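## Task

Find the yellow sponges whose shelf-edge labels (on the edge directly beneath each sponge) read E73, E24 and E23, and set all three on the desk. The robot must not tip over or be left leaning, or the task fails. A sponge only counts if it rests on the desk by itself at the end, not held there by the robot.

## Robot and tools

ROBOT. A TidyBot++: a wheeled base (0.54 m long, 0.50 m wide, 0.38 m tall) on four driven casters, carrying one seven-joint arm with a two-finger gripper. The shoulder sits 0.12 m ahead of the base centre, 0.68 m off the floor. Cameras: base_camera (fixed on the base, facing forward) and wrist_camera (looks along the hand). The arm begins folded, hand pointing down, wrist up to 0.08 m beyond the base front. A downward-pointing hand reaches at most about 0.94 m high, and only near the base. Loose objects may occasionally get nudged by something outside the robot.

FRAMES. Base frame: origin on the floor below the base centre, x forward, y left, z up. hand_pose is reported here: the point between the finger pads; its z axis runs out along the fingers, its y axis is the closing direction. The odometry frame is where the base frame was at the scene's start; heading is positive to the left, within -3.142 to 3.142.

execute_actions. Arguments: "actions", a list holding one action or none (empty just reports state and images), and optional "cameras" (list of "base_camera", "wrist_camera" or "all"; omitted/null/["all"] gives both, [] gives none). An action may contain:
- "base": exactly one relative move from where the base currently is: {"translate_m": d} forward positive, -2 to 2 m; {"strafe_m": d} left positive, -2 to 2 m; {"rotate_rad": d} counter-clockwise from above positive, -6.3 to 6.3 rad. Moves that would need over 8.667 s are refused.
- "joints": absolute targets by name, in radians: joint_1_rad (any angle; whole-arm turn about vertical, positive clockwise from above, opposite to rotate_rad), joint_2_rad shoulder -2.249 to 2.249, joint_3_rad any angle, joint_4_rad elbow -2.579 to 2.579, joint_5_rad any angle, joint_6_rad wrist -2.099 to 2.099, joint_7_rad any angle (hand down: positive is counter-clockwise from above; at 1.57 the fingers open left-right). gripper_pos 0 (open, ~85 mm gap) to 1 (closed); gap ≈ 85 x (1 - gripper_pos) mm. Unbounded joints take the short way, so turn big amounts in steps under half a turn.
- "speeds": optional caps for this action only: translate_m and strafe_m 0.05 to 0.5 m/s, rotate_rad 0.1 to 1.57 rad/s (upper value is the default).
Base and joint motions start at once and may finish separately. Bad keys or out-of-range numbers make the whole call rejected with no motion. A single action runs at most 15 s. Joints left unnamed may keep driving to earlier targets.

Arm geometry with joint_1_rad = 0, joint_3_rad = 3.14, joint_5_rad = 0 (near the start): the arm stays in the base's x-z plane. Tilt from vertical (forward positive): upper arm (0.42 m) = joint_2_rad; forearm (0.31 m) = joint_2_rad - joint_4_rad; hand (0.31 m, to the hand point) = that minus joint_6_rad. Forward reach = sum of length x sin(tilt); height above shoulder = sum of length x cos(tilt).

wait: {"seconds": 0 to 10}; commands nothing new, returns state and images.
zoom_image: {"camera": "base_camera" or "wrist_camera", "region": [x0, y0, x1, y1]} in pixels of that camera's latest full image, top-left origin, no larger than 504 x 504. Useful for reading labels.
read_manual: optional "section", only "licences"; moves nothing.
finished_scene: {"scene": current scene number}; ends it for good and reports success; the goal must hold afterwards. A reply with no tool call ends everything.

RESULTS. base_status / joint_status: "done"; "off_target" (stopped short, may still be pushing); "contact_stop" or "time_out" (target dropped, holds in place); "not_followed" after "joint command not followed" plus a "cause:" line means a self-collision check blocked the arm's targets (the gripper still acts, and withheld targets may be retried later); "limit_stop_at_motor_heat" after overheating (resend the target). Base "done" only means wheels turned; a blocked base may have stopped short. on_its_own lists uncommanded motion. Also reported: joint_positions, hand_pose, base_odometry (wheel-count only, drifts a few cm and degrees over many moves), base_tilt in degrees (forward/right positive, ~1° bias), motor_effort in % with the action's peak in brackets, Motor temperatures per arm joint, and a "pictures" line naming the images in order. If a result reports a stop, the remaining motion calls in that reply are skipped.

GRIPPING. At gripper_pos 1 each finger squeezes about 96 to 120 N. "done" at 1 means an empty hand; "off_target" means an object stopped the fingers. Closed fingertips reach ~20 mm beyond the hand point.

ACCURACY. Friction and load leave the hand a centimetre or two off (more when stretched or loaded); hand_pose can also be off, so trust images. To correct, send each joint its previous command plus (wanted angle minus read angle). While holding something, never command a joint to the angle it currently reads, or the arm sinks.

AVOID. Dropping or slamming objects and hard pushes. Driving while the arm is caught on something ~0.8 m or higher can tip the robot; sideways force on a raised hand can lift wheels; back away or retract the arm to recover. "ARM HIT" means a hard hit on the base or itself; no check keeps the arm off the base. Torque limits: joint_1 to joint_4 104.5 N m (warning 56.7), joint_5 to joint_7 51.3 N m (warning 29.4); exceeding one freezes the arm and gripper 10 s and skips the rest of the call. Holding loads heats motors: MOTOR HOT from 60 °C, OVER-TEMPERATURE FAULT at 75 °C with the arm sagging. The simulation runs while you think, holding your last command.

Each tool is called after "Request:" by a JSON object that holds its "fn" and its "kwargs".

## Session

Request:
{"fn": "execute_actions", "kwargs": {"actions": []}}

Scene clock: 0.00 s.
Motor temperatures (°C, as the motors report them): [34 34 29 29 34 43 45]
base_odometry: x=+0.000 y=+0.000 heading=+0.000 (m, m, rad; odometry frame)
base_tilt: forward=-0.1 right=+0.2 (deg)
base_status: not commanded
joint_positions: joint_1_rad=+0.056 joint_2_rad=-0.305 joint_3_rad=+3.150 joint_4_rad=-2.524 joint_5_rad=+0.003 joint_6_rad=-0.870 joint_7_rad=+1.514 gripper_pos=+0.000
joint_status: not commanded
motor_effort: joint_1_rad=+0 joint_2_rad=-4 joint_3_rad=+1 joint_4_rad=+17 joint_5_rad=-1 joint_6_rad=+1 joint_7_rad=+1 (%)
hand_pose: x=+0.2591 y=-0.0081 z=+0.5824 quat_wxyz=(+0.000, +0.998, -0.060, +0.026) (m; base frame)
pictures: base_camera, wrist_camera
Images, in order (width x height): base_camera 644x364, wrist_camera 644x476.

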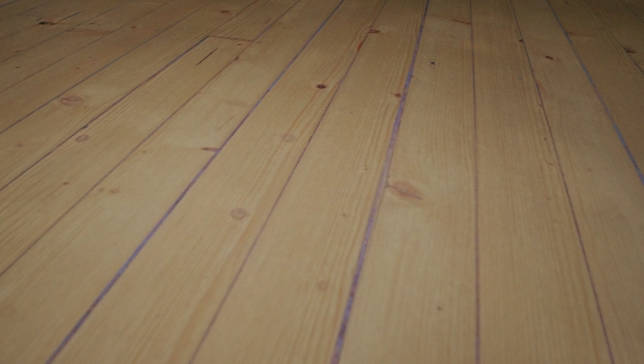

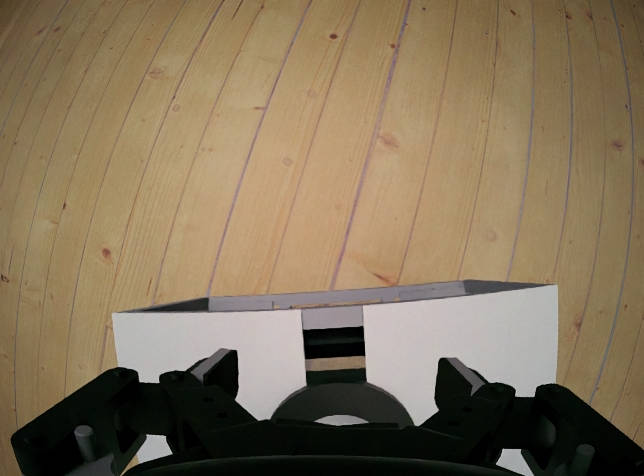

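Request:
{"fn": "execute_actions", "kwargs": {"actions": [{"base":{"rotate_rad":-0.27},"joints":{"joint_6_rad":0.45,"joint_1_rad":-0.03,"joint_7_rad":1.6}}]}}

Request:
{"fn": "execute_actions", "kwargs": {"actions": [{"base":{"rotate_rad":-2.1}}], "cameras": ["wrist_camera"]}}

Request:
{"fn": "execute_actions", "kwargs": {"actions": [{"base":{"rotate_rad":-2.1}}], "cameras": ["wrist_camera"]}}

Scene clock: 2.07 s.
Motor temperatures (°C, as the motors report them): [34 34 29 29 34 43 45]
base_odometry: x=+0.000 y=+0.000 heading=-0.270 (m, m, rad; odometry frame)
base_tilt: forward=-0.1 right=+0.2 (deg)
base_status: done
joint_positions: joint_1_rad=-0.017 joint_2_rad=-0.305 joint_3_rad=+3.150 joint_4_rad=-2.524 joint_5_rad=+0.003 joint_6_rad=+0.453 joint_7_rad=+1.578 gripper_pos=+0.000
joint_status: all done
motor_effort: joint_1_rad=+1(1) joint_2_rad=-7(8) joint_3_rad=+0(2) joint_4_rad=+19(19) joint_5_rad=-1(1) joint_6_rad=+8(8) joint_7_rad=+2(1) (%)
hand_pose: x=+0.5486 y=+0.0051 z=+0.8326 quat_wxyz=(-0.001, +0.773, +0.007, +0.634) (m; base frame)
pictures: base_camera, wrist_camera
Images, in order (width x height): base_camera 644x364, wrist_camera 644x476.

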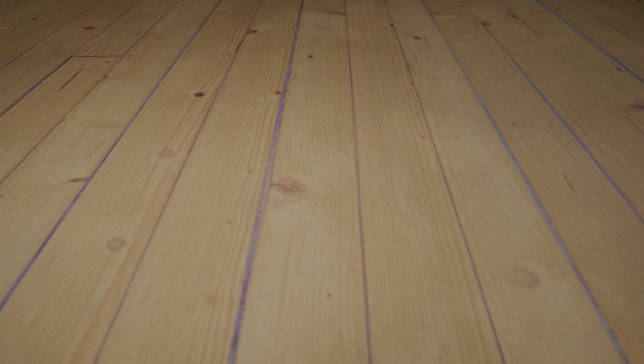

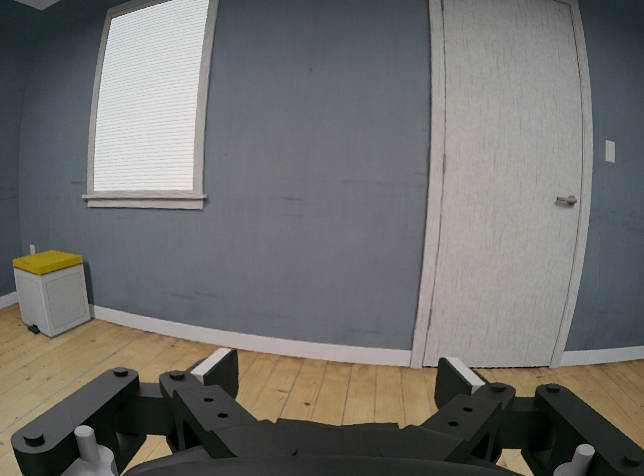

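Scene clock: 4.70 s.
Motor temperatures (°C, as the motors report them): [34 34 29 29 34 43 45]
base_odometry: x=+0.000 y=+0.000 heading=-2.369 (m, m, rad; odometry frame)
base_tilt: forward=-0.2 right=+0.2 (deg)
base_status: done
joint_positions: joint_1_rad=-0.020 joint_2_rad=-0.305 joint_3_rad=+3.150 joint_4_rad=-2.524 joint_5_rad=+0.003 joint_6_rad=+0.453 joint_7_rad=+1.578 gripper_pos=+0.000
joint_status: not commanded
motor_effort: joint_1_rad=+1(1) joint_2_rad=-7(8) joint_3_rad=+1(3) joint_4_rad=+18(19) joint_5_rad=-1(2) joint_6_rad=+8(8) joint_7_rad=+1(1) (%)
hand_pose: x=+0.5486 y=+0.0065 z=+0.8326 quat_wxyz=(-0.002, +0.773, +0.008, +0.634) (m; base frame)
pictures: wrist_camera
Images, in order (width x height): wrist_camera 644x476.

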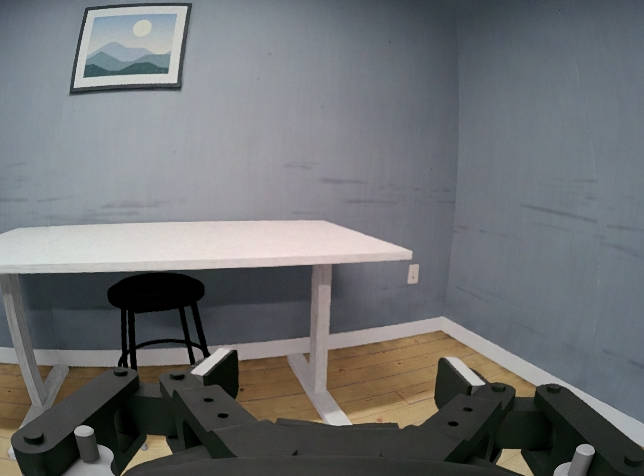

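Scene clock: 7.33 s.
Motor temperatures (°C, as the motors report them): [34 34 29 29 34 43 45]
base_odometry: x=+0.000 y=+0.000 heading=+1.815 (m, m, rad; odometry frame)
base_tilt: forward=-0.1 right=+0.2 (deg)
base_status: done
joint_positions: joint_1_rad=-0.022 joint_2_rad=-0.305 joint_3_rad=+3.150 joint_4_rad=-2.524 joint_5_rad=+0.003 joint_6_rad=+0.453 joint_7_rad=+1.578 gripper_pos=+0.000
joint_status: not commanded
motor_effort: joint_1_rad=+1(1) joint_2_rad=-7(8) joint_3_rad=+1(2) joint_4_rad=+19(19) joint_5_rad=-1(1) joint_6_rad=+8(8) joint_7_rad=+1(1) (%)
hand_pose: x=+0.5486 y=+0.0073 z=+0.8326 quat_wxyz=(-0.003, +0.773, +0.009, +0.634) (m; base frame)
pictures: wrist_camera
Images, in order (width x height): wrist_camera 644x476.

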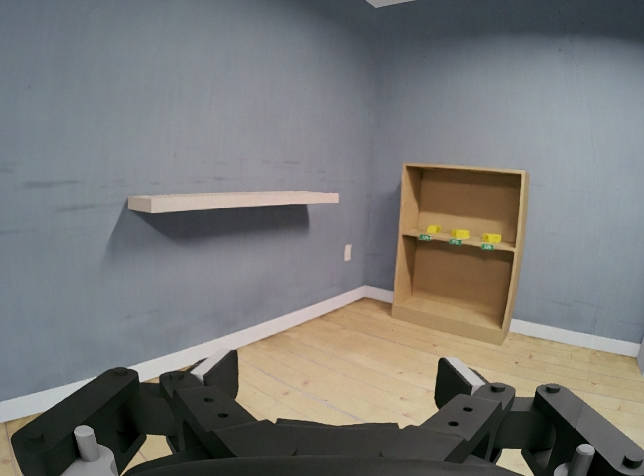

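Request:
{"fn": "execute_actions", "kwargs": {"actions": [{"base":{"rotate_rad":-0.535}}]}}

Request:
{"fn": "execute_actions", "kwargs": {"actions": [{"base":{"translate_m":0.8},"joints":{"joint_2_rad":0.6,"joint_4_rad":-1.85,"joint_6_rad":0.6}}]}}

Scene clock: 9.10 s.
Motor temperatures (°C, as the motors report them): [34 34 29 29 34 43 45]
base_odometry: x=+0.000 y=+0.000 heading=+1.281 (m, m, rad; odometry frame)
base_tilt: forward=-0.1 right=+0.2 (deg)
base_status: done
joint_positions: joint_1_rad=-0.023 joint_2_rad=-0.305 joint_3_rad=+3.150 joint_4_rad=-2.524 joint_5_rad=+0.003 joint_6_rad=+0.453 joint_7_rad=+1.578 gripper_pos=+0.000
joint_status: not commanded
motor_effort: joint_1_rad=+1(1) joint_2_rad=-7(8) joint_3_rad=+0(3) joint_4_rad=+18(18) joint_5_rad=-1(2) joint_6_rad=+8(8) joint_7_rad=+1(1) (%)
hand_pose: x=+0.5486 y=+0.0075 z=+0.8326 quat_wxyz=(-0.003, +0.773, +0.009, +0.634) (m; base frame)
pictures: base_camera, wrist_camera
Images, in order (width x height): base_camera 644x364, wrist_camera 644x476.

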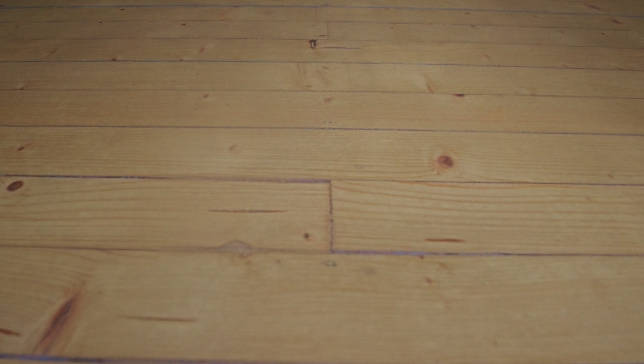

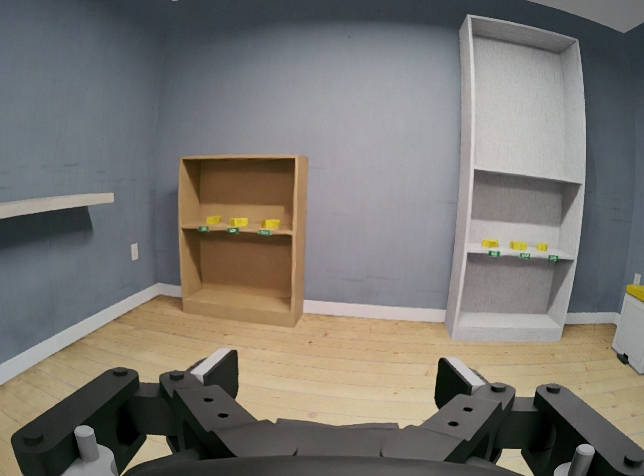

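Scene clock: 12.07 s.
Motor temperatures (°C, as the motors report them): [34 34 29 29 34 43 45]
base_odometry: x=+0.230 y=+0.766 heading=+1.280 (m, m, rad; odometry frame)
base_tilt: forward=-0.1 right=+0.2 (deg)
base_status: done
joint_positions: joint_1_rad=-0.023 joint_2_rad=+0.595 joint_3_rad=+3.150 joint_4_rad=-1.864 joint_5_rad=+0.003 joint_6_rad=+0.578 joint_7_rad=+1.578 gripper_pos=+0.000
joint_status: all done
motor_effort: joint_1_rad=+1(0) joint_2_rad=-36(40) joint_3_rad=+0(1) joint_4_rad=+15(20) joint_5_rad=-1(1) joint_6_rad=+8(8) joint_7_rad=+1(1) (%)
hand_pose: x=+0.8494 y=+0.0132 z=+0.6910 quat_wxyz=(+0.000, +0.808, +0.012, +0.589) (m; base frame)
pictures: base_camera, wrist_camera
Images, in order (width x height): base_camera 644x364, wrist_camera 644x476.

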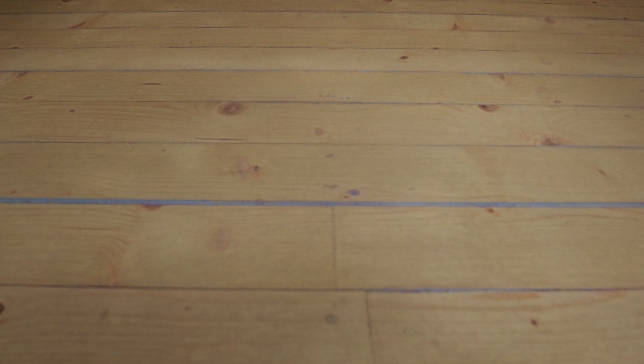

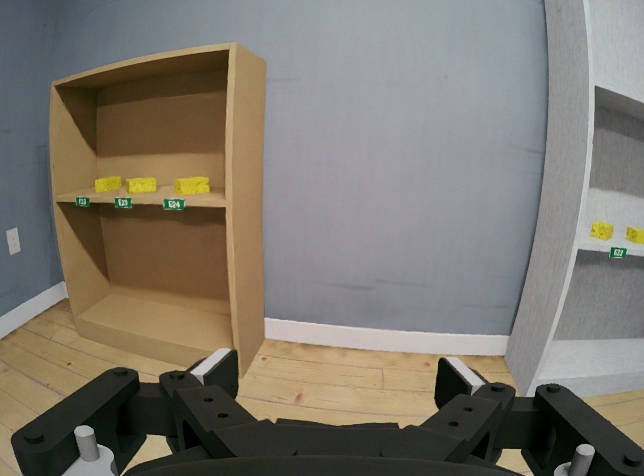

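Request:
{"fn": "execute_actions", "kwargs": {"actions": [{"base":{"strafe_m":0.55}}], "cameras": ["wrist_camera"]}}

Request:
{"fn": "execute_actions", "kwargs": {"actions": [{"base":{"translate_m":0.45}}]}}

Scene clock: 14.83 s.
Motor temperatures (°C, as the motors report them): [34 34 29 29 34 43 45]
base_odometry: x=-0.297 y=+0.924 heading=+1.280 (m, m, rad; odometry frame)
base_tilt: forward=-0.1 right=+0.3 (deg)
base_status: done
joint_positions: joint_1_rad=-0.033 joint_2_rad=+0.595 joint_3_rad=+3.150 joint_4_rad=-1.864 joint_5_rad=+0.003 joint_6_rad=+0.578 joint_7_rad=+1.578 gripper_pos=+0.000
joint_status: not commanded
motor_effort: joint_1_rad=+0(3) joint_2_rad=-37(37) joint_3_rad=+0(3) joint_4_rad=+16(16) joint_5_rad=-1(0) joint_6_rad=+8(9) joint_7_rad=+1(1) (%)
hand_pose: x=+0.8493 y=+0.0205 z=+0.6911 quat_wxyz=(-0.003, +0.808, +0.016, +0.589) (m; base frame)
pictures: wrist_camera
Images, in order (width x height): wrist_camera 644x476.

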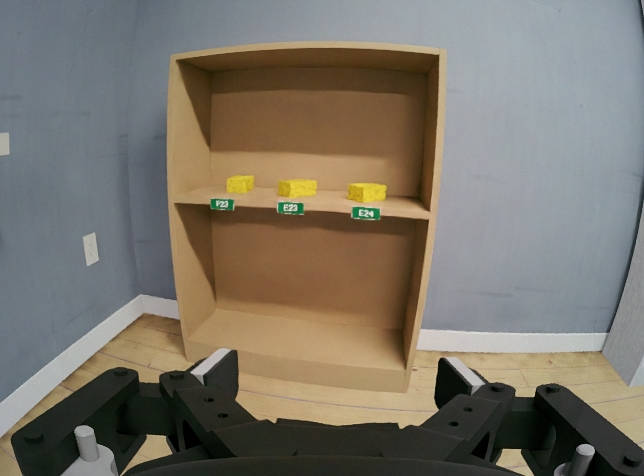

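Scene clock: 17.10 s.
Motor temperatures (°C, as the motors report them): [34 34 29 29 34 43 45]
base_odometry: x=-0.169 y=+1.356 heading=+1.280 (m, m, rad; odometry frame)
base_tilt: forward=-0.1 right=+0.2 (deg)
base_status: done
joint_positions: joint_1_rad=-0.033 joint_2_rad=+0.596 joint_3_rad=+3.150 joint_4_rad=-1.861 joint_5_rad=+0.003 joint_6_rad=+0.580 joint_7_rad=+1.578 gripper_pos=+0.000
joint_status: not commanded
motor_effort: joint_1_rad=+0(1) joint_2_rad=-36(40) joint_3_rad=+1(1) joint_4_rad=+15(18) joint_5_rad=-1(1) joint_6_rad=+8(9) joint_7_rad=+1(1) (%)
hand_pose: x=+0.8504 y=+0.0205 z=+0.6925 quat_wxyz=(-0.003, +0.807, +0.016, +0.591) (m; base frame)
pictures: base_camera, wrist_camera
Images, in order (width x height): base_camera 644x364, wrist_camera 644x476.

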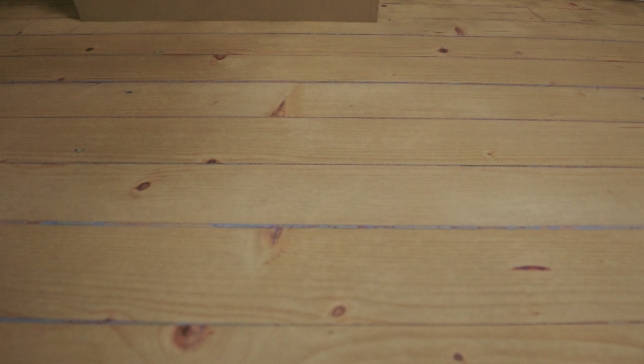

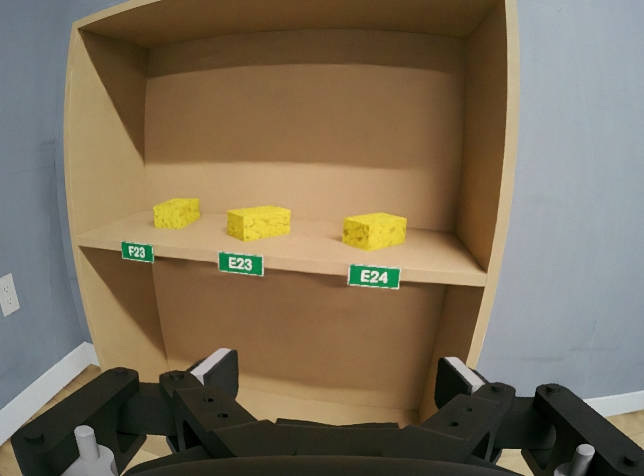

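Request:
{"fn": "execute_actions", "kwargs": {"actions": [{"base":{"strafe_m":-0.03},"joints":{"joint_2_rad":0.81,"joint_4_rad":-0.9,"joint_6_rad":-0.81}}], "cameras": ["wrist_camera"]}}

Request:
{"fn": "execute_actions", "kwargs": {"actions": [{"base":{"translate_m":0.27}}]}}

Scene clock: 19.90 s.
Motor temperatures (°C, as the motors report them): [34 34 29 29 34 43 45]
base_odometry: x=-0.140 y=+1.347 heading=+1.281 (m, m, rad; odometry frame)
base_tilt: forward=-0.1 right=+0.3 (deg)
base_status: done
joint_positions: joint_1_rad=-0.025 joint_2_rad=+0.788 joint_3_rad=+3.151 joint_4_rad=-0.919 joint_5_rad=+0.003 joint_6_rad=-0.789 joint_7_rad=+1.578 gripper_pos=+0.000
joint_status: all done
motor_effort: joint_1_rad=+0(3) joint_2_rad=-47(46) joint_3_rad=+0(2) joint_4_rad=+20(20) joint_5_rad=-1(1) joint_6_rad=+5(8) joint_7_rad=+2(1) (%)
hand_pose: x=+0.9158 y=+0.0160 z=+0.6869 quat_wxyz=(+0.002, +0.948, +0.014, +0.317) (m; base frame)
pictures: wrist_camera
Images, in order (width x height): wrist_camera 644x476.

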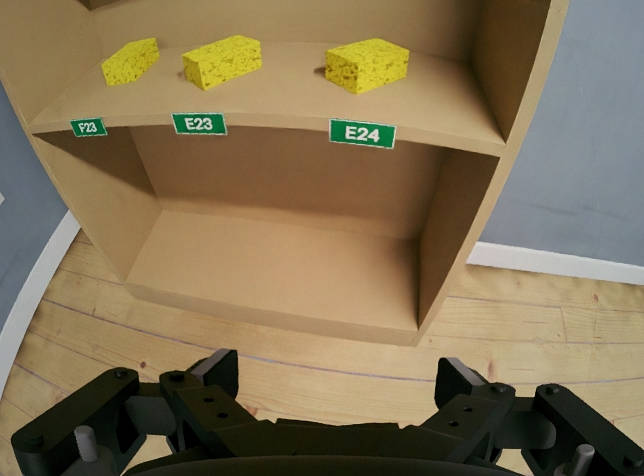

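Scene clock: 21.73 s.
Motor temperatures (°C, as the motors report them): [34 34 29 29 34 43 45]
base_odometry: x=-0.062 y=+1.606 heading=+1.280 (m, m, rad; odometry frame)
base_tilt: forward=-0.1 right=+0.2 (deg)
base_status: done
joint_positions: joint_1_rad=-0.026 joint_2_rad=+0.799 joint_3_rad=+3.151 joint_4_rad=-0.916 joint_5_rad=+0.003 joint_6_rad=-0.791 joint_7_rad=+1.578 gripper_pos=+0.000
joint_status: not commanded
motor_effort: joint_1_rad=+0(3) joint_2_rad=-47(49) joint_3_rad=+0(0) joint_4_rad=+20(20) joint_5_rad=-1(1) joint_6_rad=+5(5) joint_7_rad=+1(1) (%)
hand_pose: x=+0.9164 y=+0.0161 z=+0.6797 quat_wxyz=(+0.002, +0.950, +0.014, +0.313) (m; base frame)
pictures: base_camera, wrist_camera
Images, in order (width x height): base_camera 644x364, wrist_camera 644x476.

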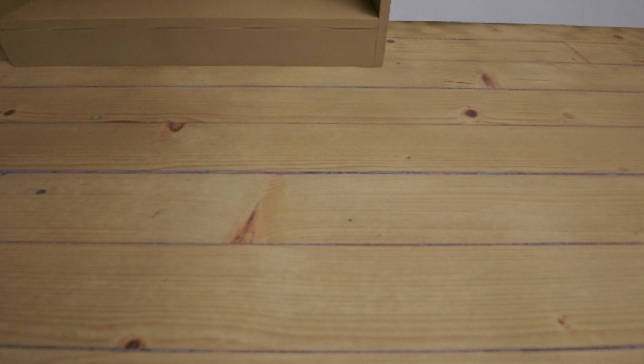

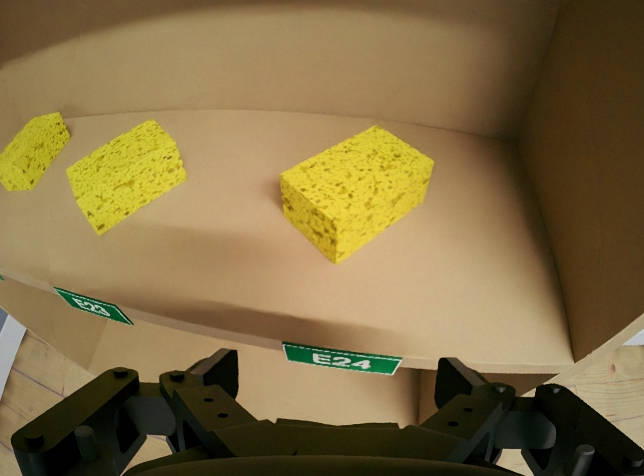

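Request:
{"fn": "execute_actions", "kwargs": {"actions": [{"base":{"translate_m":0.17},"joints":{"joint_2_rad":0.76,"joint_7_rad":0.75},"speeds":{"translate_m":0.15}}], "cameras": ["wrist_camera"]}}

Request:
{"fn": "execute_actions", "kwargs": {"actions": [{"base":{"translate_m":0.09},"joints":{"joint_6_rad":-1.13}}], "cameras": ["wrist_camera"]}}

Scene clock: 24.20 s.
Motor temperatures (°C, as the motors report them): [34 34 29 29 34 43 45]
base_odometry: x=-0.013 y=+1.769 heading=+1.279 (m, m, rad; odometry frame)
base_tilt: forward=-0.1 right=+0.2 (deg)
base_status: done
joint_positions: joint_1_rad=-0.026 joint_2_rad=+0.776 joint_3_rad=+3.151 joint_4_rad=-0.916 joint_5_rad=+0.003 joint_6_rad=-0.792 joint_7_rad=+0.749 gripper_pos=+0.000
joint_status: all done
motor_effort: joint_1_rad=+0(4) joint_2_rad=-47(49) joint_3_rad=+0(2) joint_4_rad=+20(21) joint_5_rad=-1(0) joint_6_rad=+5(5) joint_7_rad=+2(0) (%)
hand_pose: x=+0.9162 y=+0.0163 z=+0.6980 quat_wxyz=(-0.128, +0.872, -0.368, +0.297) (m; base frame)
pictures: wrist_camera
Images, in order (width x height): wrist_camera 644x476.

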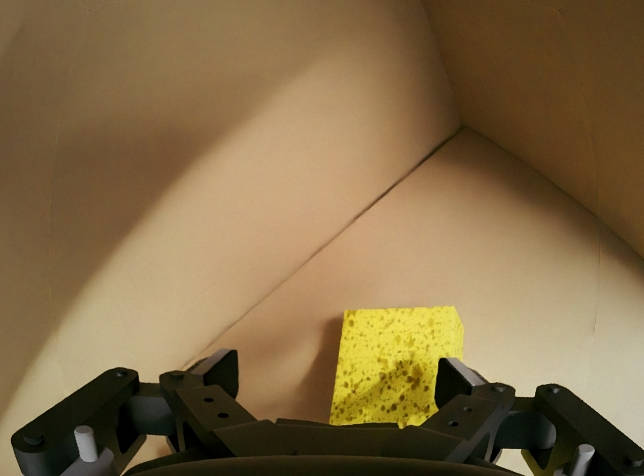

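Scene clock: 25.43 s.
Motor temperatures (°C, as the motors report them): [34 34 29 29 34 43 45]
base_odometry: x=+0.013 y=+1.855 heading=+1.278 (m, m, rad; odometry frame)
base_tilt: forward=-0.1 right=+0.2 (deg)
base_status: done
joint_positions: joint_1_rad=-0.026 joint_2_rad=+0.769 joint_3_rad=+3.151 joint_4_rad=-0.910 joint_5_rad=+0.003 joint_6_rad=-1.134 joint_7_rad=+0.749 gripper_pos=+0.000
joint_status: all done
motor_effort: joint_1_rad=+0(4) joint_2_rad=-44(48) joint_3_rad=+0(2) joint_4_rad=+18(20) joint_5_rad=-1(0) joint_6_rad=+3(4) joint_7_rad=+1(1) (%)
hand_pose: x=+0.8245 y=+0.0141 z=+0.6554 quat_wxyz=(-0.063, +0.909, -0.384, +0.151) (m; base frame)
pictures: wrist_camera
Images, in order (width x height): wrist_camera 644x476.

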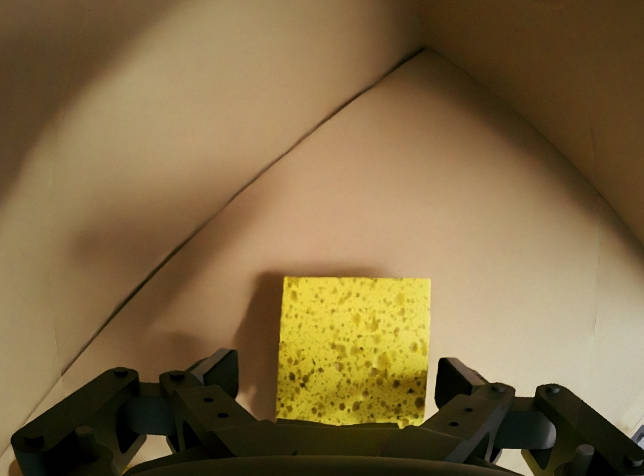

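Good; lower.

Request:
{"fn": "execute_actions", "kwargs": {"actions": [{"joints":{"joint_2_rad":0.84,"joint_6_rad":-1.09}}], "cameras": ["wrist_camera"]}}

Request:
{"fn": "execute_actions", "kwargs": {"actions": [{"joints":{"gripper_pos":1}}], "cameras": ["wrist_camera"]}}

Scene clock: 27.17 s.
Motor temperatures (°C, as the motors report them): [34 34 29 29 34 43 45]
base_odometry: x=+0.013 y=+1.855 heading=+1.278 (m, m, rad; odometry frame)
base_tilt: forward=+0.0 right=+0.3 (deg)
base_status: not commanded
joint_positions: joint_1_rad=-0.026 joint_2_rad=+0.815 joint_3_rad=+3.151 joint_4_rad=-0.902 joint_5_rad=+0.003 joint_6_rad=-1.111 joint_7_rad=+0.749 gripper_pos=+0.000
joint_status: all done
motor_effort: joint_1_rad=+0(1) joint_2_rad=-36(49) joint_3_rad=+0(0) joint_4_rad=+13(19) joint_5_rad=-2(2) joint_6_rad=+2(4) joint_7_rad=+2(1) (%)
hand_pose: x=+0.8321 y=+0.0143 z=+0.6287 quat_wxyz=(-0.060, +0.910, -0.385, +0.145) (m; base frame)
pictures: wrist_camera
Images, in order (width x height): wrist_camera 644x476.

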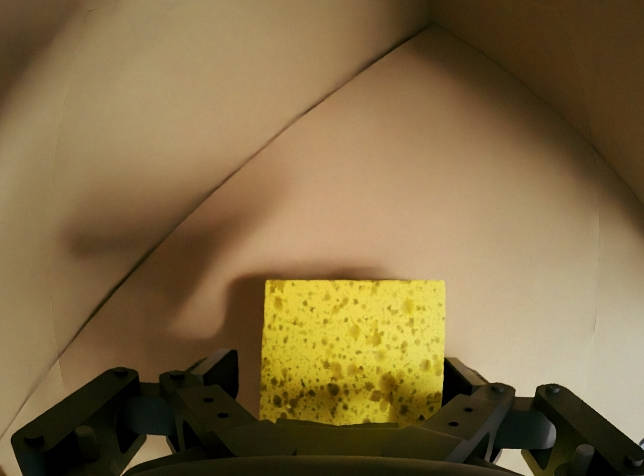

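Scene clock: 28.27 s.
Motor temperatures (°C, as the motors report them): [34 34 29 29 34 43 45]
base_odometry: x=+0.013 y=+1.855 heading=+1.278 (m, m, rad; odometry frame)
base_tilt: forward=-0.2 right=+0.2 (deg)
base_status: not commanded
joint_positions: joint_1_rad=-0.026 joint_2_rad=+0.807 joint_3_rad=+3.151 joint_4_rad=-0.897 joint_5_rad=+0.003 joint_6_rad=-1.110 joint_7_rad=+0.749 gripper_pos=+0.341
joint_status: gripper_pos off_target (ended at +0.341, target +1.000)
motor_effort: joint_1_rad=+1(2) joint_2_rad=-40(43) joint_3_rad=+0(2) joint_4_rad=+15(17) joint_5_rad=-1(3) joint_6_rad=+3(4) joint_7_rad=+1(1) (%)
hand_pose: x=+0.8343 y=+0.0144 z=+0.6358 quat_wxyz=(-0.062, +0.909, -0.384, +0.150) (m; base frame)
pictures: wrist_camera
Images, in order (width x height): wrist_camera 644x476.

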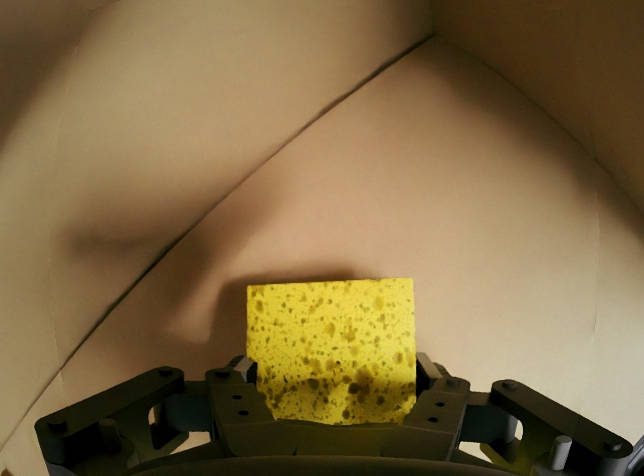

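Request:
{"fn": "execute_actions", "kwargs": {"actions": [{"joints":{"joint_2_rad":0.77}}], "cameras": []}}

Request:
{"fn": "execute_actions", "kwargs": {"actions": [{"base":{"translate_m":-1.6}}], "cameras": []}}

Request:
{"fn": "execute_actions", "kwargs": {"actions": [{"base":{"rotate_rad":-3.0},"joints":{"joint_2_rad":0.45,"joint_6_rad":-1.2,"joint_7_rad":1.57}}]}}

Scene clock: 29.93 s.
Motor temperatures (°C, as the motors report them): [34 35 29 29 34 43 45]
base_odometry: x=+0.013 y=+1.855 heading=+1.278 (m, m, rad; odometry frame)
base_tilt: forward=-0.1 right=+0.2 (deg)
base_status: not commanded
joint_positions: joint_1_rad=-0.026 joint_2_rad=+0.790 joint_3_rad=+3.151 joint_4_rad=-0.897 joint_5_rad=+0.003 joint_6_rad=-1.110 joint_7_rad=+0.749 gripper_pos=+0.341
joint_status: all done
motor_effort: joint_1_rad=+0(0) joint_2_rad=-45(47) joint_3_rad=+0(0) joint_4_rad=+19(19) joint_5_rad=-1(1) joint_6_rad=+3(3) joint_7_rad=+1(1) (%)
hand_pose: x=+0.8350 y=+0.0144 z=+0.6484 quat_wxyz=(-0.066, +0.907, -0.384, +0.158) (m; base frame)
pictures: none
No camera images: the call's "cameras" was empty. Leave "cameras" out to get every camera's image.

Scene clock: 34.73 s.
Motor temperatures (°C, as the motors report them): [34 35 29 29 34 43 45]
base_odometry: x=-0.450 y=+0.323 heading=+1.278 (m, m, rad; odometry frame)
base_tilt: forward=-0.1 right=+0.2 (deg)
base_status: done
joint_positions: joint_1_rad=-0.027 joint_2_rad=+0.783 joint_3_rad=+3.151 joint_4_rad=-0.897 joint_5_rad=+0.003 joint_6_rad=-1.108 joint_7_rad=+0.749 gripper_pos=+0.341
joint_status: not commanded
motor_effort: joint_1_rad=+0(5) joint_2_rad=-46(49) joint_3_rad=+0(2) joint_4_rad=+19(20) joint_5_rad=-1(0) joint_6_rad=+3(3) joint_7_rad=+1(2) (%)
hand_pose: x=+0.8360 y=+0.0149 z=+0.6538 quat_wxyz=(-0.068, +0.907, -0.383, +0.162) (m; base frame)
pictures: none
No camera images: the call's "cameras" was empty. Leave "cameras" out to get every camera's image.

Scene clock: 38.17 s.
Motor temperatures (°C, as the motors report them): [34 35 29 29 34 43 45]
base_odometry: x=-0.450 y=+0.324 heading=-1.722 (m, m, rad; odometry frame)
base_tilt: forward=-0.1 right=+0.2 (deg)
base_status: done
joint_positions: joint_1_rad=-0.026 joint_2_rad=+0.469 joint_3_rad=+3.152 joint_4_rad=-0.897 joint_5_rad=+0.003 joint_6_rad=-1.176 joint_7_rad=+1.554 gripper_pos=+0.341
joint_status: all done
motor_effort: joint_1_rad=+1(5) joint_2_rad=-37(49) joint_3_rad=+0(2) joint_4_rad=+20(20) joint_5_rad=-1(1) joint_6_rad=+5(5) joint_7_rad=+1(1) (%)
hand_pose: x=+0.7926 y=+0.0127 z=+0.8636 quat_wxyz=(-0.001, +0.955, +0.001, +0.295) (m; base frame)
pictures: base_camera, wrist_camera
Images, in order (width x height): base_camera 644x364, wrist_camera 644x476.

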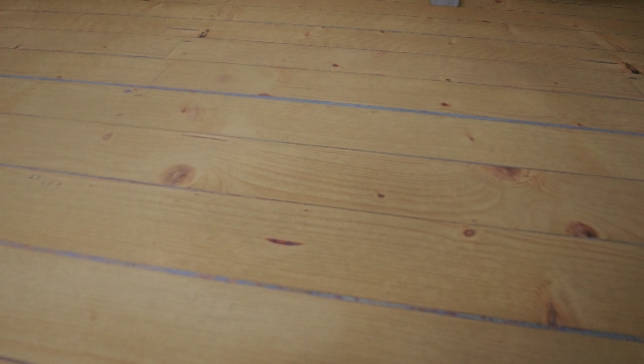

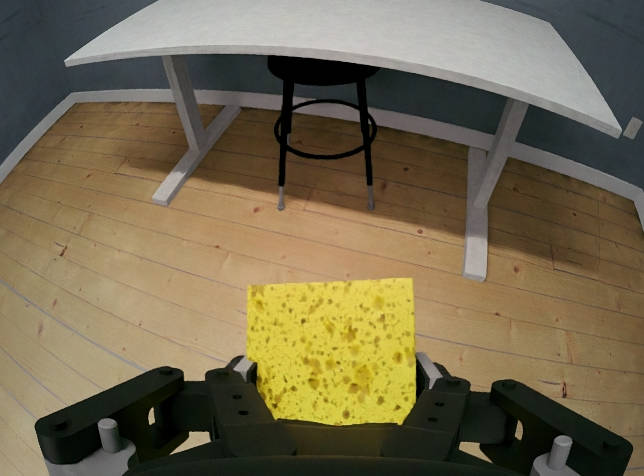

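Request:
{"fn": "execute_actions", "kwargs": {"actions": [{"base":{"translate_m":0.45},"joints":{"joint_2_rad":0.4,"joint_6_rad":-1.3}}]}}

Scene clock: 40.77 s.
Motor temperatures (°C, as the motors report them): [34 35 29 29 34 43 45]
base_odometry: x=-0.518 y=-0.121 heading=-1.723 (m, m, rad; odometry frame)
base_tilt: forward=+0.0 right=+0.3 (deg)
base_status: done
joint_positions: joint_1_rad=-0.026 joint_2_rad=+0.403 joint_3_rad=+3.152 joint_4_rad=-0.897 joint_5_rad=+0.003 joint_6_rad=-1.287 joint_7_rad=+1.554 gripper_pos=+0.341
joint_status: all done
motor_effort: joint_1_rad=+0(2) joint_2_rad=-35(39) joint_3_rad=+0(1) joint_4_rad=+19(22) joint_5_rad=-1(1) joint_6_rad=+4(6) joint_7_rad=+1(1) (%)
hand_pose: x=+0.7507 y=+0.0117 z=+0.8877 quat_wxyz=(-0.001, +0.962, +0.000, +0.273) (m; base frame)
pictures: base_camera, wrist_camera
Images, in order (width x height): base_camera 644x364, wrist_camera 644x476.

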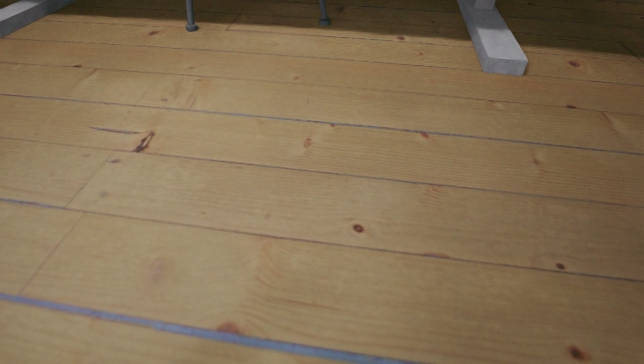

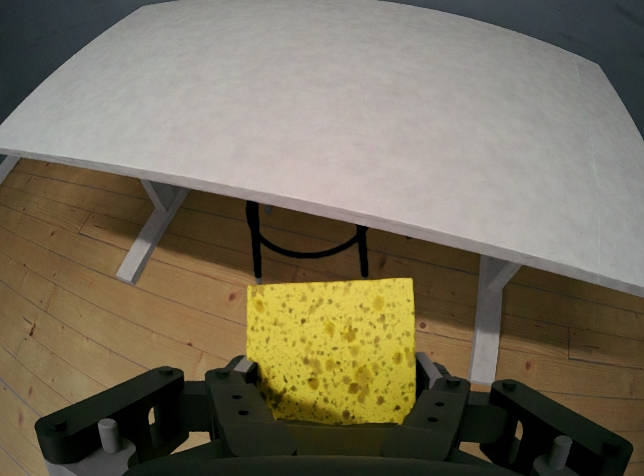

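Request:
{"fn": "execute_actions", "kwargs": {"actions": [{"base":{"translate_m":0.34},"joints":{"joint_6_rad":-1.5}}], "cameras": []}}

Request:
{"fn": "execute_actions", "kwargs": {"actions": [{"joints":{"joint_2_rad":0.5,"joint_6_rad":-1.43}}], "cameras": ["wrist_camera"]}}

Request:
{"fn": "execute_actions", "kwargs": {"actions": [{"joints":{"joint_2_rad":0.55,"joint_6_rad":-1.39}}], "cameras": []}}

Scene clock: 43.57 s.
Motor temperatures (°C, as the motors report them): [34 35 29 29 34 43 45]
base_odometry: x=-0.570 y=-0.457 heading=-1.723 (m, m, rad; odometry frame)
base_tilt: forward=-0.1 right=+0.2 (deg)
base_status: done
joint_positions: joint_1_rad=-0.026 joint_2_rad=+0.406 joint_3_rad=+3.152 joint_4_rad=-0.898 joint_5_rad=+0.003 joint_6_rad=-1.503 joint_7_rad=+1.554 gripper_pos=+0.341
joint_status: all done
motor_effort: joint_1_rad=+1(3) joint_2_rad=-34(38) joint_3_rad=+0(1) joint_4_rad=+18(19) joint_5_rad=-1(0) joint_6_rad=+2(5) joint_7_rad=+1(1) (%)
hand_pose: x=+0.6908 y=+0.0106 z=+0.8572 quat_wxyz=(+0.001, +0.986, +0.000, +0.167) (m; base frame)
pictures: none
No camera images: the call's "cameras" was empty. Leave "cameras" out to get every camera's image.

Scene clock: 44.60 s.
Motor temperatures (°C, as the motors report them): [34 35 29 29 34 43 45]
base_odometry: x=-0.570 y=-0.457 heading=-1.723 (m, m, rad; odometry frame)
base_tilt: forward=+0.0 right=+0.3 (deg)
base_status: not commanded
joint_positions: joint_1_rad=-0.026 joint_2_rad=+0.499 joint_3_rad=+3.152 joint_4_rad=-0.898 joint_5_rad=+0.003 joint_6_rad=-1.451 joint_7_rad=+1.554 gripper_pos=+0.341
joint_status: all done
motor_effort: joint_1_rad=+0(0) joint_2_rad=-36(39) joint_3_rad=+0(0) joint_4_rad=+18(19) joint_5_rad=-1(1) joint_6_rad=+2(2) joint_7_rad=+2(1) (%)
hand_pose: x=+0.7202 y=+0.0113 z=+0.8080 quat_wxyz=(+0.001, +0.989, +0.000, +0.147) (m; base frame)
pictures: wrist_camera
Images, in order (width x height): wrist_camera 644x476.

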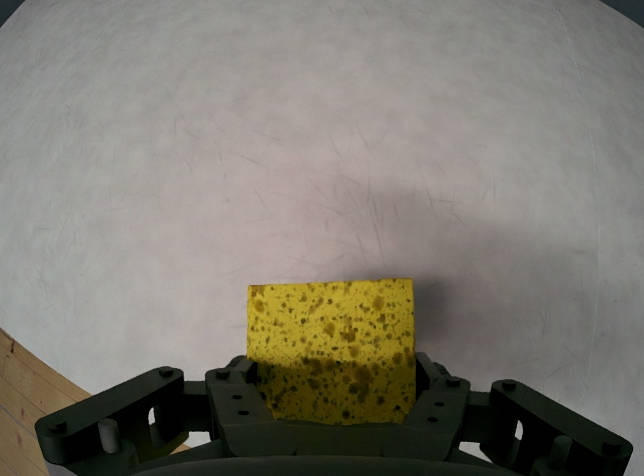

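Scene clock: 45.47 s.
Motor temperatures (°C, as the motors report them): [34 35 29 29 34 43 45]
base_odometry: x=-0.570 y=-0.457 heading=-1.723 (m, m, rad; odometry frame)
base_tilt: forward=-0.1 right=+0.3 (deg)
base_status: not commanded
joint_positions: joint_1_rad=-0.026 joint_2_rad=+0.540 joint_3_rad=+3.152 joint_4_rad=-0.898 joint_5_rad=+0.003 joint_6_rad=-1.411 joint_7_rad=+1.554 gripper_pos=+0.341
joint_status: all done
motor_effort: joint_1_rad=+0(0) joint_2_rad=-38(39) joint_3_rad=+0(0) joint_4_rad=+18(19) joint_5_rad=-1(1) joint_6_rad=+2(3) joint_7_rad=+2(1) (%)
hand_pose: x=+0.7367 y=+0.0116 z=+0.7862 quat_wxyz=(+0.001, +0.989, +0.000, +0.146) (m; base frame)
pictures: none
No camera images: the call's "cameras" was empty. Leave "cameras" out to get every camera's image.

Request:
{"fn": "execute_actions", "kwargs": {"actions": [{"joints":{"joint_2_rad":0.6,"joint_6_rad":-1.33}}], "cameras": ["wrist_camera"]}}

Scene clock: 46.67 s.
Motor temperatures (°C, as the motors report them): [34 35 29 29 34 43 45]
base_odometry: x=-0.570 y=-0.457 heading=-1.723 (m, m, rad; odometry frame)
base_tilt: forward=-0.1 right=+0.2 (deg)
base_status: not commanded
joint_positions: joint_1_rad=-0.026 joint_2_rad=+0.591 joint_3_rad=+3.152 joint_4_rad=-0.898 joint_5_rad=+0.003 joint_6_rad=-1.349 joint_7_rad=+1.554 gripper_pos=+0.341
joint_status: all done
motor_effort: joint_1_rad=+0(1) joint_2_rad=-39(41) joint_3_rad=+0(0) joint_4_rad=+18(19) joint_5_rad=-1(1) joint_6_rad=+2(2) joint_7_rad=+1(1) (%)
hand_pose: x=+0.7598 y=+0.0121 z=+0.7596 quat_wxyz=(+0.002, +0.989, +0.001, +0.151) (m; base frame)
pictures: wrist_camera
Images, in order (width x height): wrist_camera 644x476.

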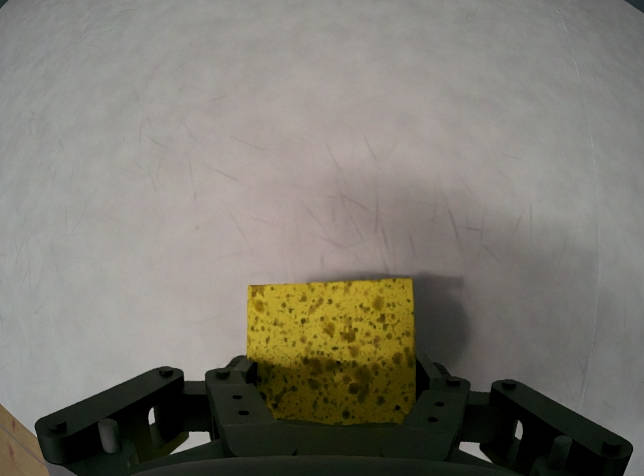

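Request:
{"fn": "execute_actions", "kwargs": {"actions": [{"joints":{"joint_2_rad":0.65,"joint_6_rad":-1.28}}], "cameras": ["wrist_camera"]}}

Scene clock: 47.60 s.
Motor temperatures (°C, as the motors report them): [34 35 29 29 34 43 45]
base_odometry: x=-0.570 y=-0.457 heading=-1.723 (m, m, rad; odometry frame)
base_tilt: forward=-0.2 right=+0.2 (deg)
base_status: not commanded
joint_positions: joint_1_rad=-0.026 joint_2_rad=+0.613 joint_3_rad=+3.152 joint_4_rad=-0.896 joint_5_rad=+0.003 joint_6_rad=-1.311 joint_7_rad=+1.554 gripper_pos=+0.345
joint_status: all done
motor_effort: joint_1_rad=+0(1) joint_2_rad=-32(40) joint_3_rad=+1(0) joint_4_rad=+16(18) joint_5_rad=+0(0) joint_6_rad=+3(4) joint_7_rad=+1(1) (%)
hand_pose: x=+0.7732 y=+0.0124 z=+0.7500 quat_wxyz=(+0.001, +0.987, +0.001, +0.160) (m; base frame)
pictures: wrist_camera
Images, in order (width x height): wrist_camera 644x476.

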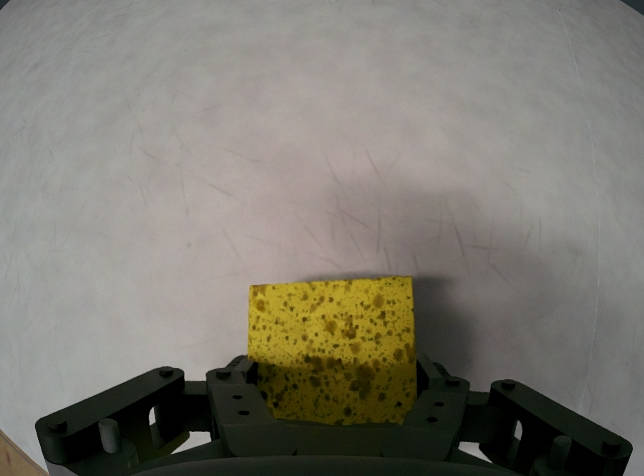

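Request:
{"fn": "execute_actions", "kwargs": {"actions": [{"joints":{"joint_2_rad":0.62,"gripper_pos":0}}], "cameras": []}}

Request:
{"fn": "execute_actions", "kwargs": {"actions": [{"joints":{"joint_2_rad":0.5}}], "cameras": ["wrist_camera"]}}

Request:
{"fn": "execute_actions", "kwargs": {"actions": [{"base":{"translate_m":-2.0}}], "cameras": []}}

Request:
{"fn": "execute_actions", "kwargs": {"actions": [{"base":{"rotate_rad":3.0},"joints":{"joint_2_rad":0.8,"joint_7_rad":1.6}}], "cameras": []}}

Request:
{"fn": "execute_actions", "kwargs": {"actions": [{"base":{"strafe_m":0.05},"joints":{"joint_6_rad":-0.79}}], "cameras": []}}

Request:
{"fn": "execute_actions", "kwargs": {"actions": [{"base":{"translate_m":0.16}}]}}

Scene clock: 51.60 s.
Motor temperatures (°C, as the motors report them): [34 35 29 29 34 43 45]
base_odometry: x=-0.570 y=-0.457 heading=-1.723 (m, m, rad; odometry frame)
base_tilt: forward=-0.1 right=+0.2 (deg)
base_status: not commanded
joint_positions: joint_1_rad=-0.026 joint_2_rad=+0.611 joint_3_rad=+3.152 joint_4_rad=-0.896 joint_5_rad=+0.003 joint_6_rad=-1.304 joint_7_rad=+1.554 gripper_pos=+0.000
joint_status: all done
motor_effort: joint_1_rad=+0(0) joint_2_rad=-39(42) joint_3_rad=+0(0) joint_4_rad=+19(18) joint_5_rad=-1(1) joint_6_rad=+2(4) joint_7_rad=+1(1) (%)
hand_pose: x=+0.7751 y=+0.0124 z=+0.7522 quat_wxyz=(+0.001, +0.986, +0.001, +0.165) (m; base frame)
pictures: none
No camera images: the call's "cameras" was empty. Leave "cameras" out to get every camera's image.

Scene clock: 52.67 s.
Motor temperatures (°C, as the motors report them): [34 35 29 29 34 43 45]
base_odometry: x=-0.570 y=-0.457 heading=-1.723 (m, m, rad; odometry frame)
base_tilt: forward=-0.2 right=+0.2 (deg)
base_status: not commanded
joint_positions: joint_1_rad=-0.026 joint_2_rad=+0.499 joint_3_rad=+3.152 joint_4_rad=-0.896 joint_5_rad=+0.003 joint_6_rad=-1.304 joint_7_rad=+1.554 gripper_pos=+0.000
joint_status: all done
motor_effort: joint_1_rad=+1(0) joint_2_rad=-36(43) joint_3_rad=+1(0) joint_4_rad=+18(20) joint_5_rad=-1(1) joint_6_rad=+3(3) joint_7_rad=+1(1) (%)
hand_pose: x=+0.7633 y=+0.0121 z=+0.8248 quat_wxyz=(+0.000, +0.976, +0.001, +0.219) (m; base frame)
pictures: wrist_camera
Images, in order (width x height): wrist_camera 644x476.

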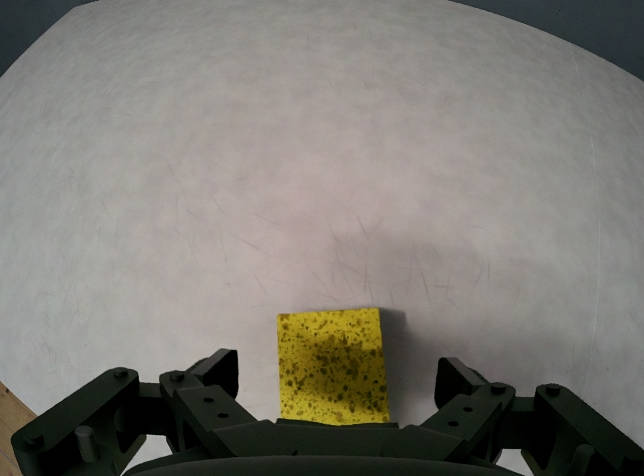

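Scene clock: 58.13 s.
Motor temperatures (°C, as the motors report them): [34 35 29 29 34 43 45]
base_odometry: x=-0.264 y=+1.519 heading=-1.724 (m, m, rad; odometry frame)
base_tilt: forward=-0.1 right=+0.2 (deg)
base_status: done
joint_positions: joint_1_rad=-0.027 joint_2_rad=+0.500 joint_3_rad=+3.152 joint_4_rad=-0.896 joint_5_rad=+0.003 joint_6_rad=-1.298 joint_7_rad=+1.554 gripper_pos=+0.000
joint_status: not commanded
motor_effort: joint_1_rad=+1(5) joint_2_rad=-36(41) joint_3_rad=+0(3) joint_4_rad=+19(20) joint_5_rad=-1(0) joint_6_rad=+3(4) joint_7_rad=+1(1) (%)
hand_pose: x=+0.7650 y=+0.0128 z=+0.8248 quat_wxyz=(+0.000, +0.975, +0.001, +0.222) (m; base frame)
pictures: none
No camera images: the call's "cameras" was empty. Leave "cameras" out to get every camera's image.

Scene clock: 61.67 s.
Motor temperatures (°C, as the motors report them): [34 35 29 29 34 43 45]
base_odometry: x=-0.264 y=+1.519 heading=+1.275 (m, m, rad; odometry frame)
base_tilt: forward=+0.0 right=+0.3 (deg)
base_status: done
joint_positions: joint_1_rad=-0.034 joint_2_rad=+0.819 joint_3_rad=+3.148 joint_4_rad=-0.896 joint_5_rad=+0.003 joint_6_rad=-1.292 joint_7_rad=+1.577 gripper_pos=+0.000
joint_status: all done
motor_effort: joint_1_rad=+0(6) joint_2_rad=-44(52) joint_3_rad=+0(2) joint_4_rad=+17(19) joint_5_rad=-1(0) joint_6_rad=+1(4) joint_7_rad=+1(0) (%)
hand_pose: x=+0.7792 y=+0.0195 z=+0.6154 quat_wxyz=(+0.003, +0.998, +0.018, +0.067) (m; base frame)
pictures: none
No camera images: the call's "cameras" was empty. Leave "cameras" out to get every camera's image.

Scene clock: 62.90 s.
Motor temperatures (°C, as the motors report them): [34 36 29 29 34 43 45]
base_odometry: x=-0.312 y=+1.534 heading=+1.276 (m, m, rad; odometry frame)
base_tilt: forward=-0.1 right=+0.2 (deg)
base_status: done
joint_positions: joint_1_rad=-0.035 joint_2_rad=+0.816 joint_3_rad=+3.148 joint_4_rad=-0.896 joint_5_rad=+0.003 joint_6_rad=-0.788 joint_7_rad=+1.577 gripper_pos=+0.000
joint_status: all done
motor_effort: joint_1_rad=+0(5) joint_2_rad=-48(47) joint_3_rad=+0(2) joint_4_rad=+20(20) joint_5_rad=-1(0) joint_6_rad=+5(5) joint_7_rad=+1(2) (%)
hand_pose: x=+0.9228 y=+0.0256 z=+0.6768 quat_wxyz=(+0.000, +0.949, +0.019, +0.316) (m; base frame)
pictures: none
No camera images: the call's "cameras" was empty. Leave "cameras" out to get every camera's image.

Scene clock: 64.40 s.
Motor temperatures (°C, as the motors report them): [34 36 29 29 34 43 45]
base_odometry: x=-0.265 y=+1.687 heading=+1.277 (m, m, rad; odometry frame)
base_tilt: forward=-0.1 right=+0.2 (deg)
base_status: done
joint_positions: joint_1_rad=-0.035 joint_2_rad=+0.813 joint_3_rad=+3.148 joint_4_rad=-0.896 joint_5_rad=+0.003 joint_6_rad=-0.788 joint_7_rad=+1.577 gripper_pos=+0.000
joint_status: not commanded
motor_effort: joint_1_rad=+1(2) joint_2_rad=-48(50) joint_3_rad=+0(1) joint_4_rad=+20(22) joint_5_rad=-1(1) joint_6_rad=+5(6) joint_7_rad=+1(1) (%)
hand_pose: x=+0.9228 y=+0.0253 z=+0.6790 quat_wxyz=(+0.000, +0.948, +0.019, +0.317) (m; base frame)
pictures: base_camera, wrist_camera
Images, in order (width x height): base_camera 644x364, wrist_camera 644x476.

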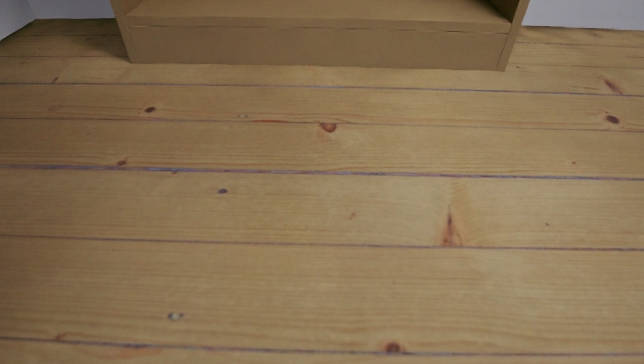

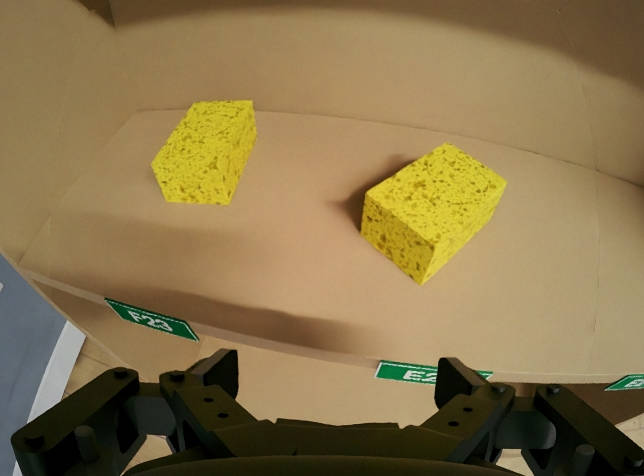

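Request:
{"fn": "execute_actions", "kwargs": {"actions": [{"base":{"strafe_m":-0.08},"joints":{"joint_2_rad":0.77,"joint_7_rad":0.82}}], "cameras": []}}

Request:
{"fn": "execute_actions", "kwargs": {"actions": [{"base":{"translate_m":0.16}}], "cameras": []}}

Request:
{"fn": "execute_actions", "kwargs": {"actions": [{"base":{"translate_m":0.09},"joints":{"joint_6_rad":-1.13}}], "cameras": ["wrist_camera"]}}

Scene clock: 66.17 s.
Motor temperatures (°C, as the motors report them): [34 36 29 29 34 43 45]
base_odometry: x=-0.189 y=+1.664 heading=+1.277 (m, m, rad; odometry frame)
base_tilt: forward=-0.1 right=+0.3 (deg)
base_status: done
joint_positions: joint_1_rad=-0.026 joint_2_rad=+0.787 joint_3_rad=+3.149 joint_4_rad=-0.896 joint_5_rad=+0.003 joint_6_rad=-0.788 joint_7_rad=+0.819 gripper_pos=+0.000
joint_status: all done
motor_effort: joint_1_rad=+0(5) joint_2_rad=-46(47) joint_3_rad=+0(2) joint_4_rad=+20(20) joint_5_rad=-1(0) joint_6_rad=+5(5) joint_7_rad=+2(2) (%)
hand_pose: x=+0.9228 y=+0.0176 z=+0.6995 quat_wxyz=(-0.121, +0.882, -0.336, +0.306) (m; base frame)
pictures: none
No camera images: the call's "cameras" was empty. Leave "cameras" out to get every camera's image.

Scene clock: 67.67 s.
Motor temperatures (°C, as the motors report them): [34 36 29 29 34 43 45]
base_odometry: x=-0.142 y=+1.817 heading=+1.277 (m, m, rad; odometry frame)
base_tilt: forward=-0.1 right=+0.3 (deg)
base_status: done
joint_positions: joint_1_rad=-0.026 joint_2_rad=+0.782 joint_3_rad=+3.149 joint_4_rad=-0.896 joint_5_rad=+0.003 joint_6_rad=-0.788 joint_7_rad=+0.819 gripper_pos=+0.000
joint_status: not commanded
motor_effort: joint_1_rad=+0(2) joint_2_rad=-47(50) joint_3_rad=+0(0) joint_4_rad=+20(22) joint_5_rad=-1(1) joint_6_rad=+5(6) joint_7_rad=+1(1) (%)
hand_pose: x=+0.9226 y=+0.0176 z=+0.7035 quat_wxyz=(-0.121, +0.882, -0.336, +0.308) (m; base frame)
pictures: none
No camera images: the call's "cameras" was empty. Leave "cameras" out to get every camera's image.

Scene clock: 68.87 s.
Motor temperatures (°C, as the motors report them): [34 36 29 29 34 43 45]
base_odometry: x=-0.116 y=+1.904 heading=+1.276 (m, m, rad; odometry frame)
base_tilt: forward=-0.2 right=+0.2 (deg)
base_status: done
joint_positions: joint_1_rad=-0.026 joint_2_rad=+0.777 joint_3_rad=+3.149 joint_4_rad=-0.898 joint_5_rad=+0.003 joint_6_rad=-1.134 joint_7_rad=+0.819 gripper_pos=+0.000
joint_status: all done
motor_effort: joint_1_rad=+1(3) joint_2_rad=-45(49) joint_3_rad=+0(2) joint_4_rad=+18(20) joint_5_rad=-1(0) joint_6_rad=+2(5) joint_7_rad=+1(1) (%)
hand_pose: x=+0.8284 y=+0.0153 z=+0.6551 quat_wxyz=(-0.059, +0.921, -0.352, +0.155) (m; base frame)
pictures: wrist_camera
Images, in order (width x height): wrist_camera 644x476.

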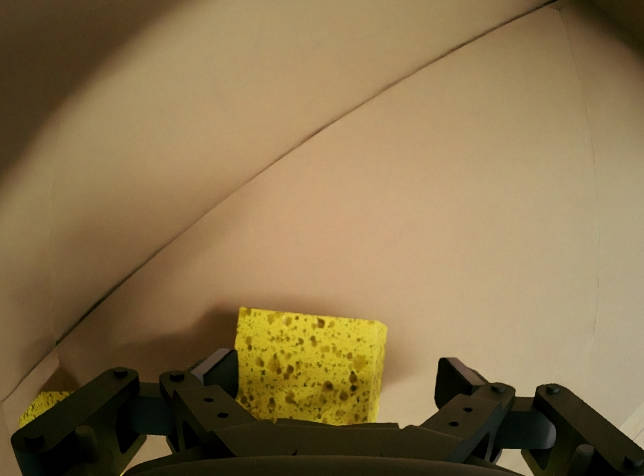

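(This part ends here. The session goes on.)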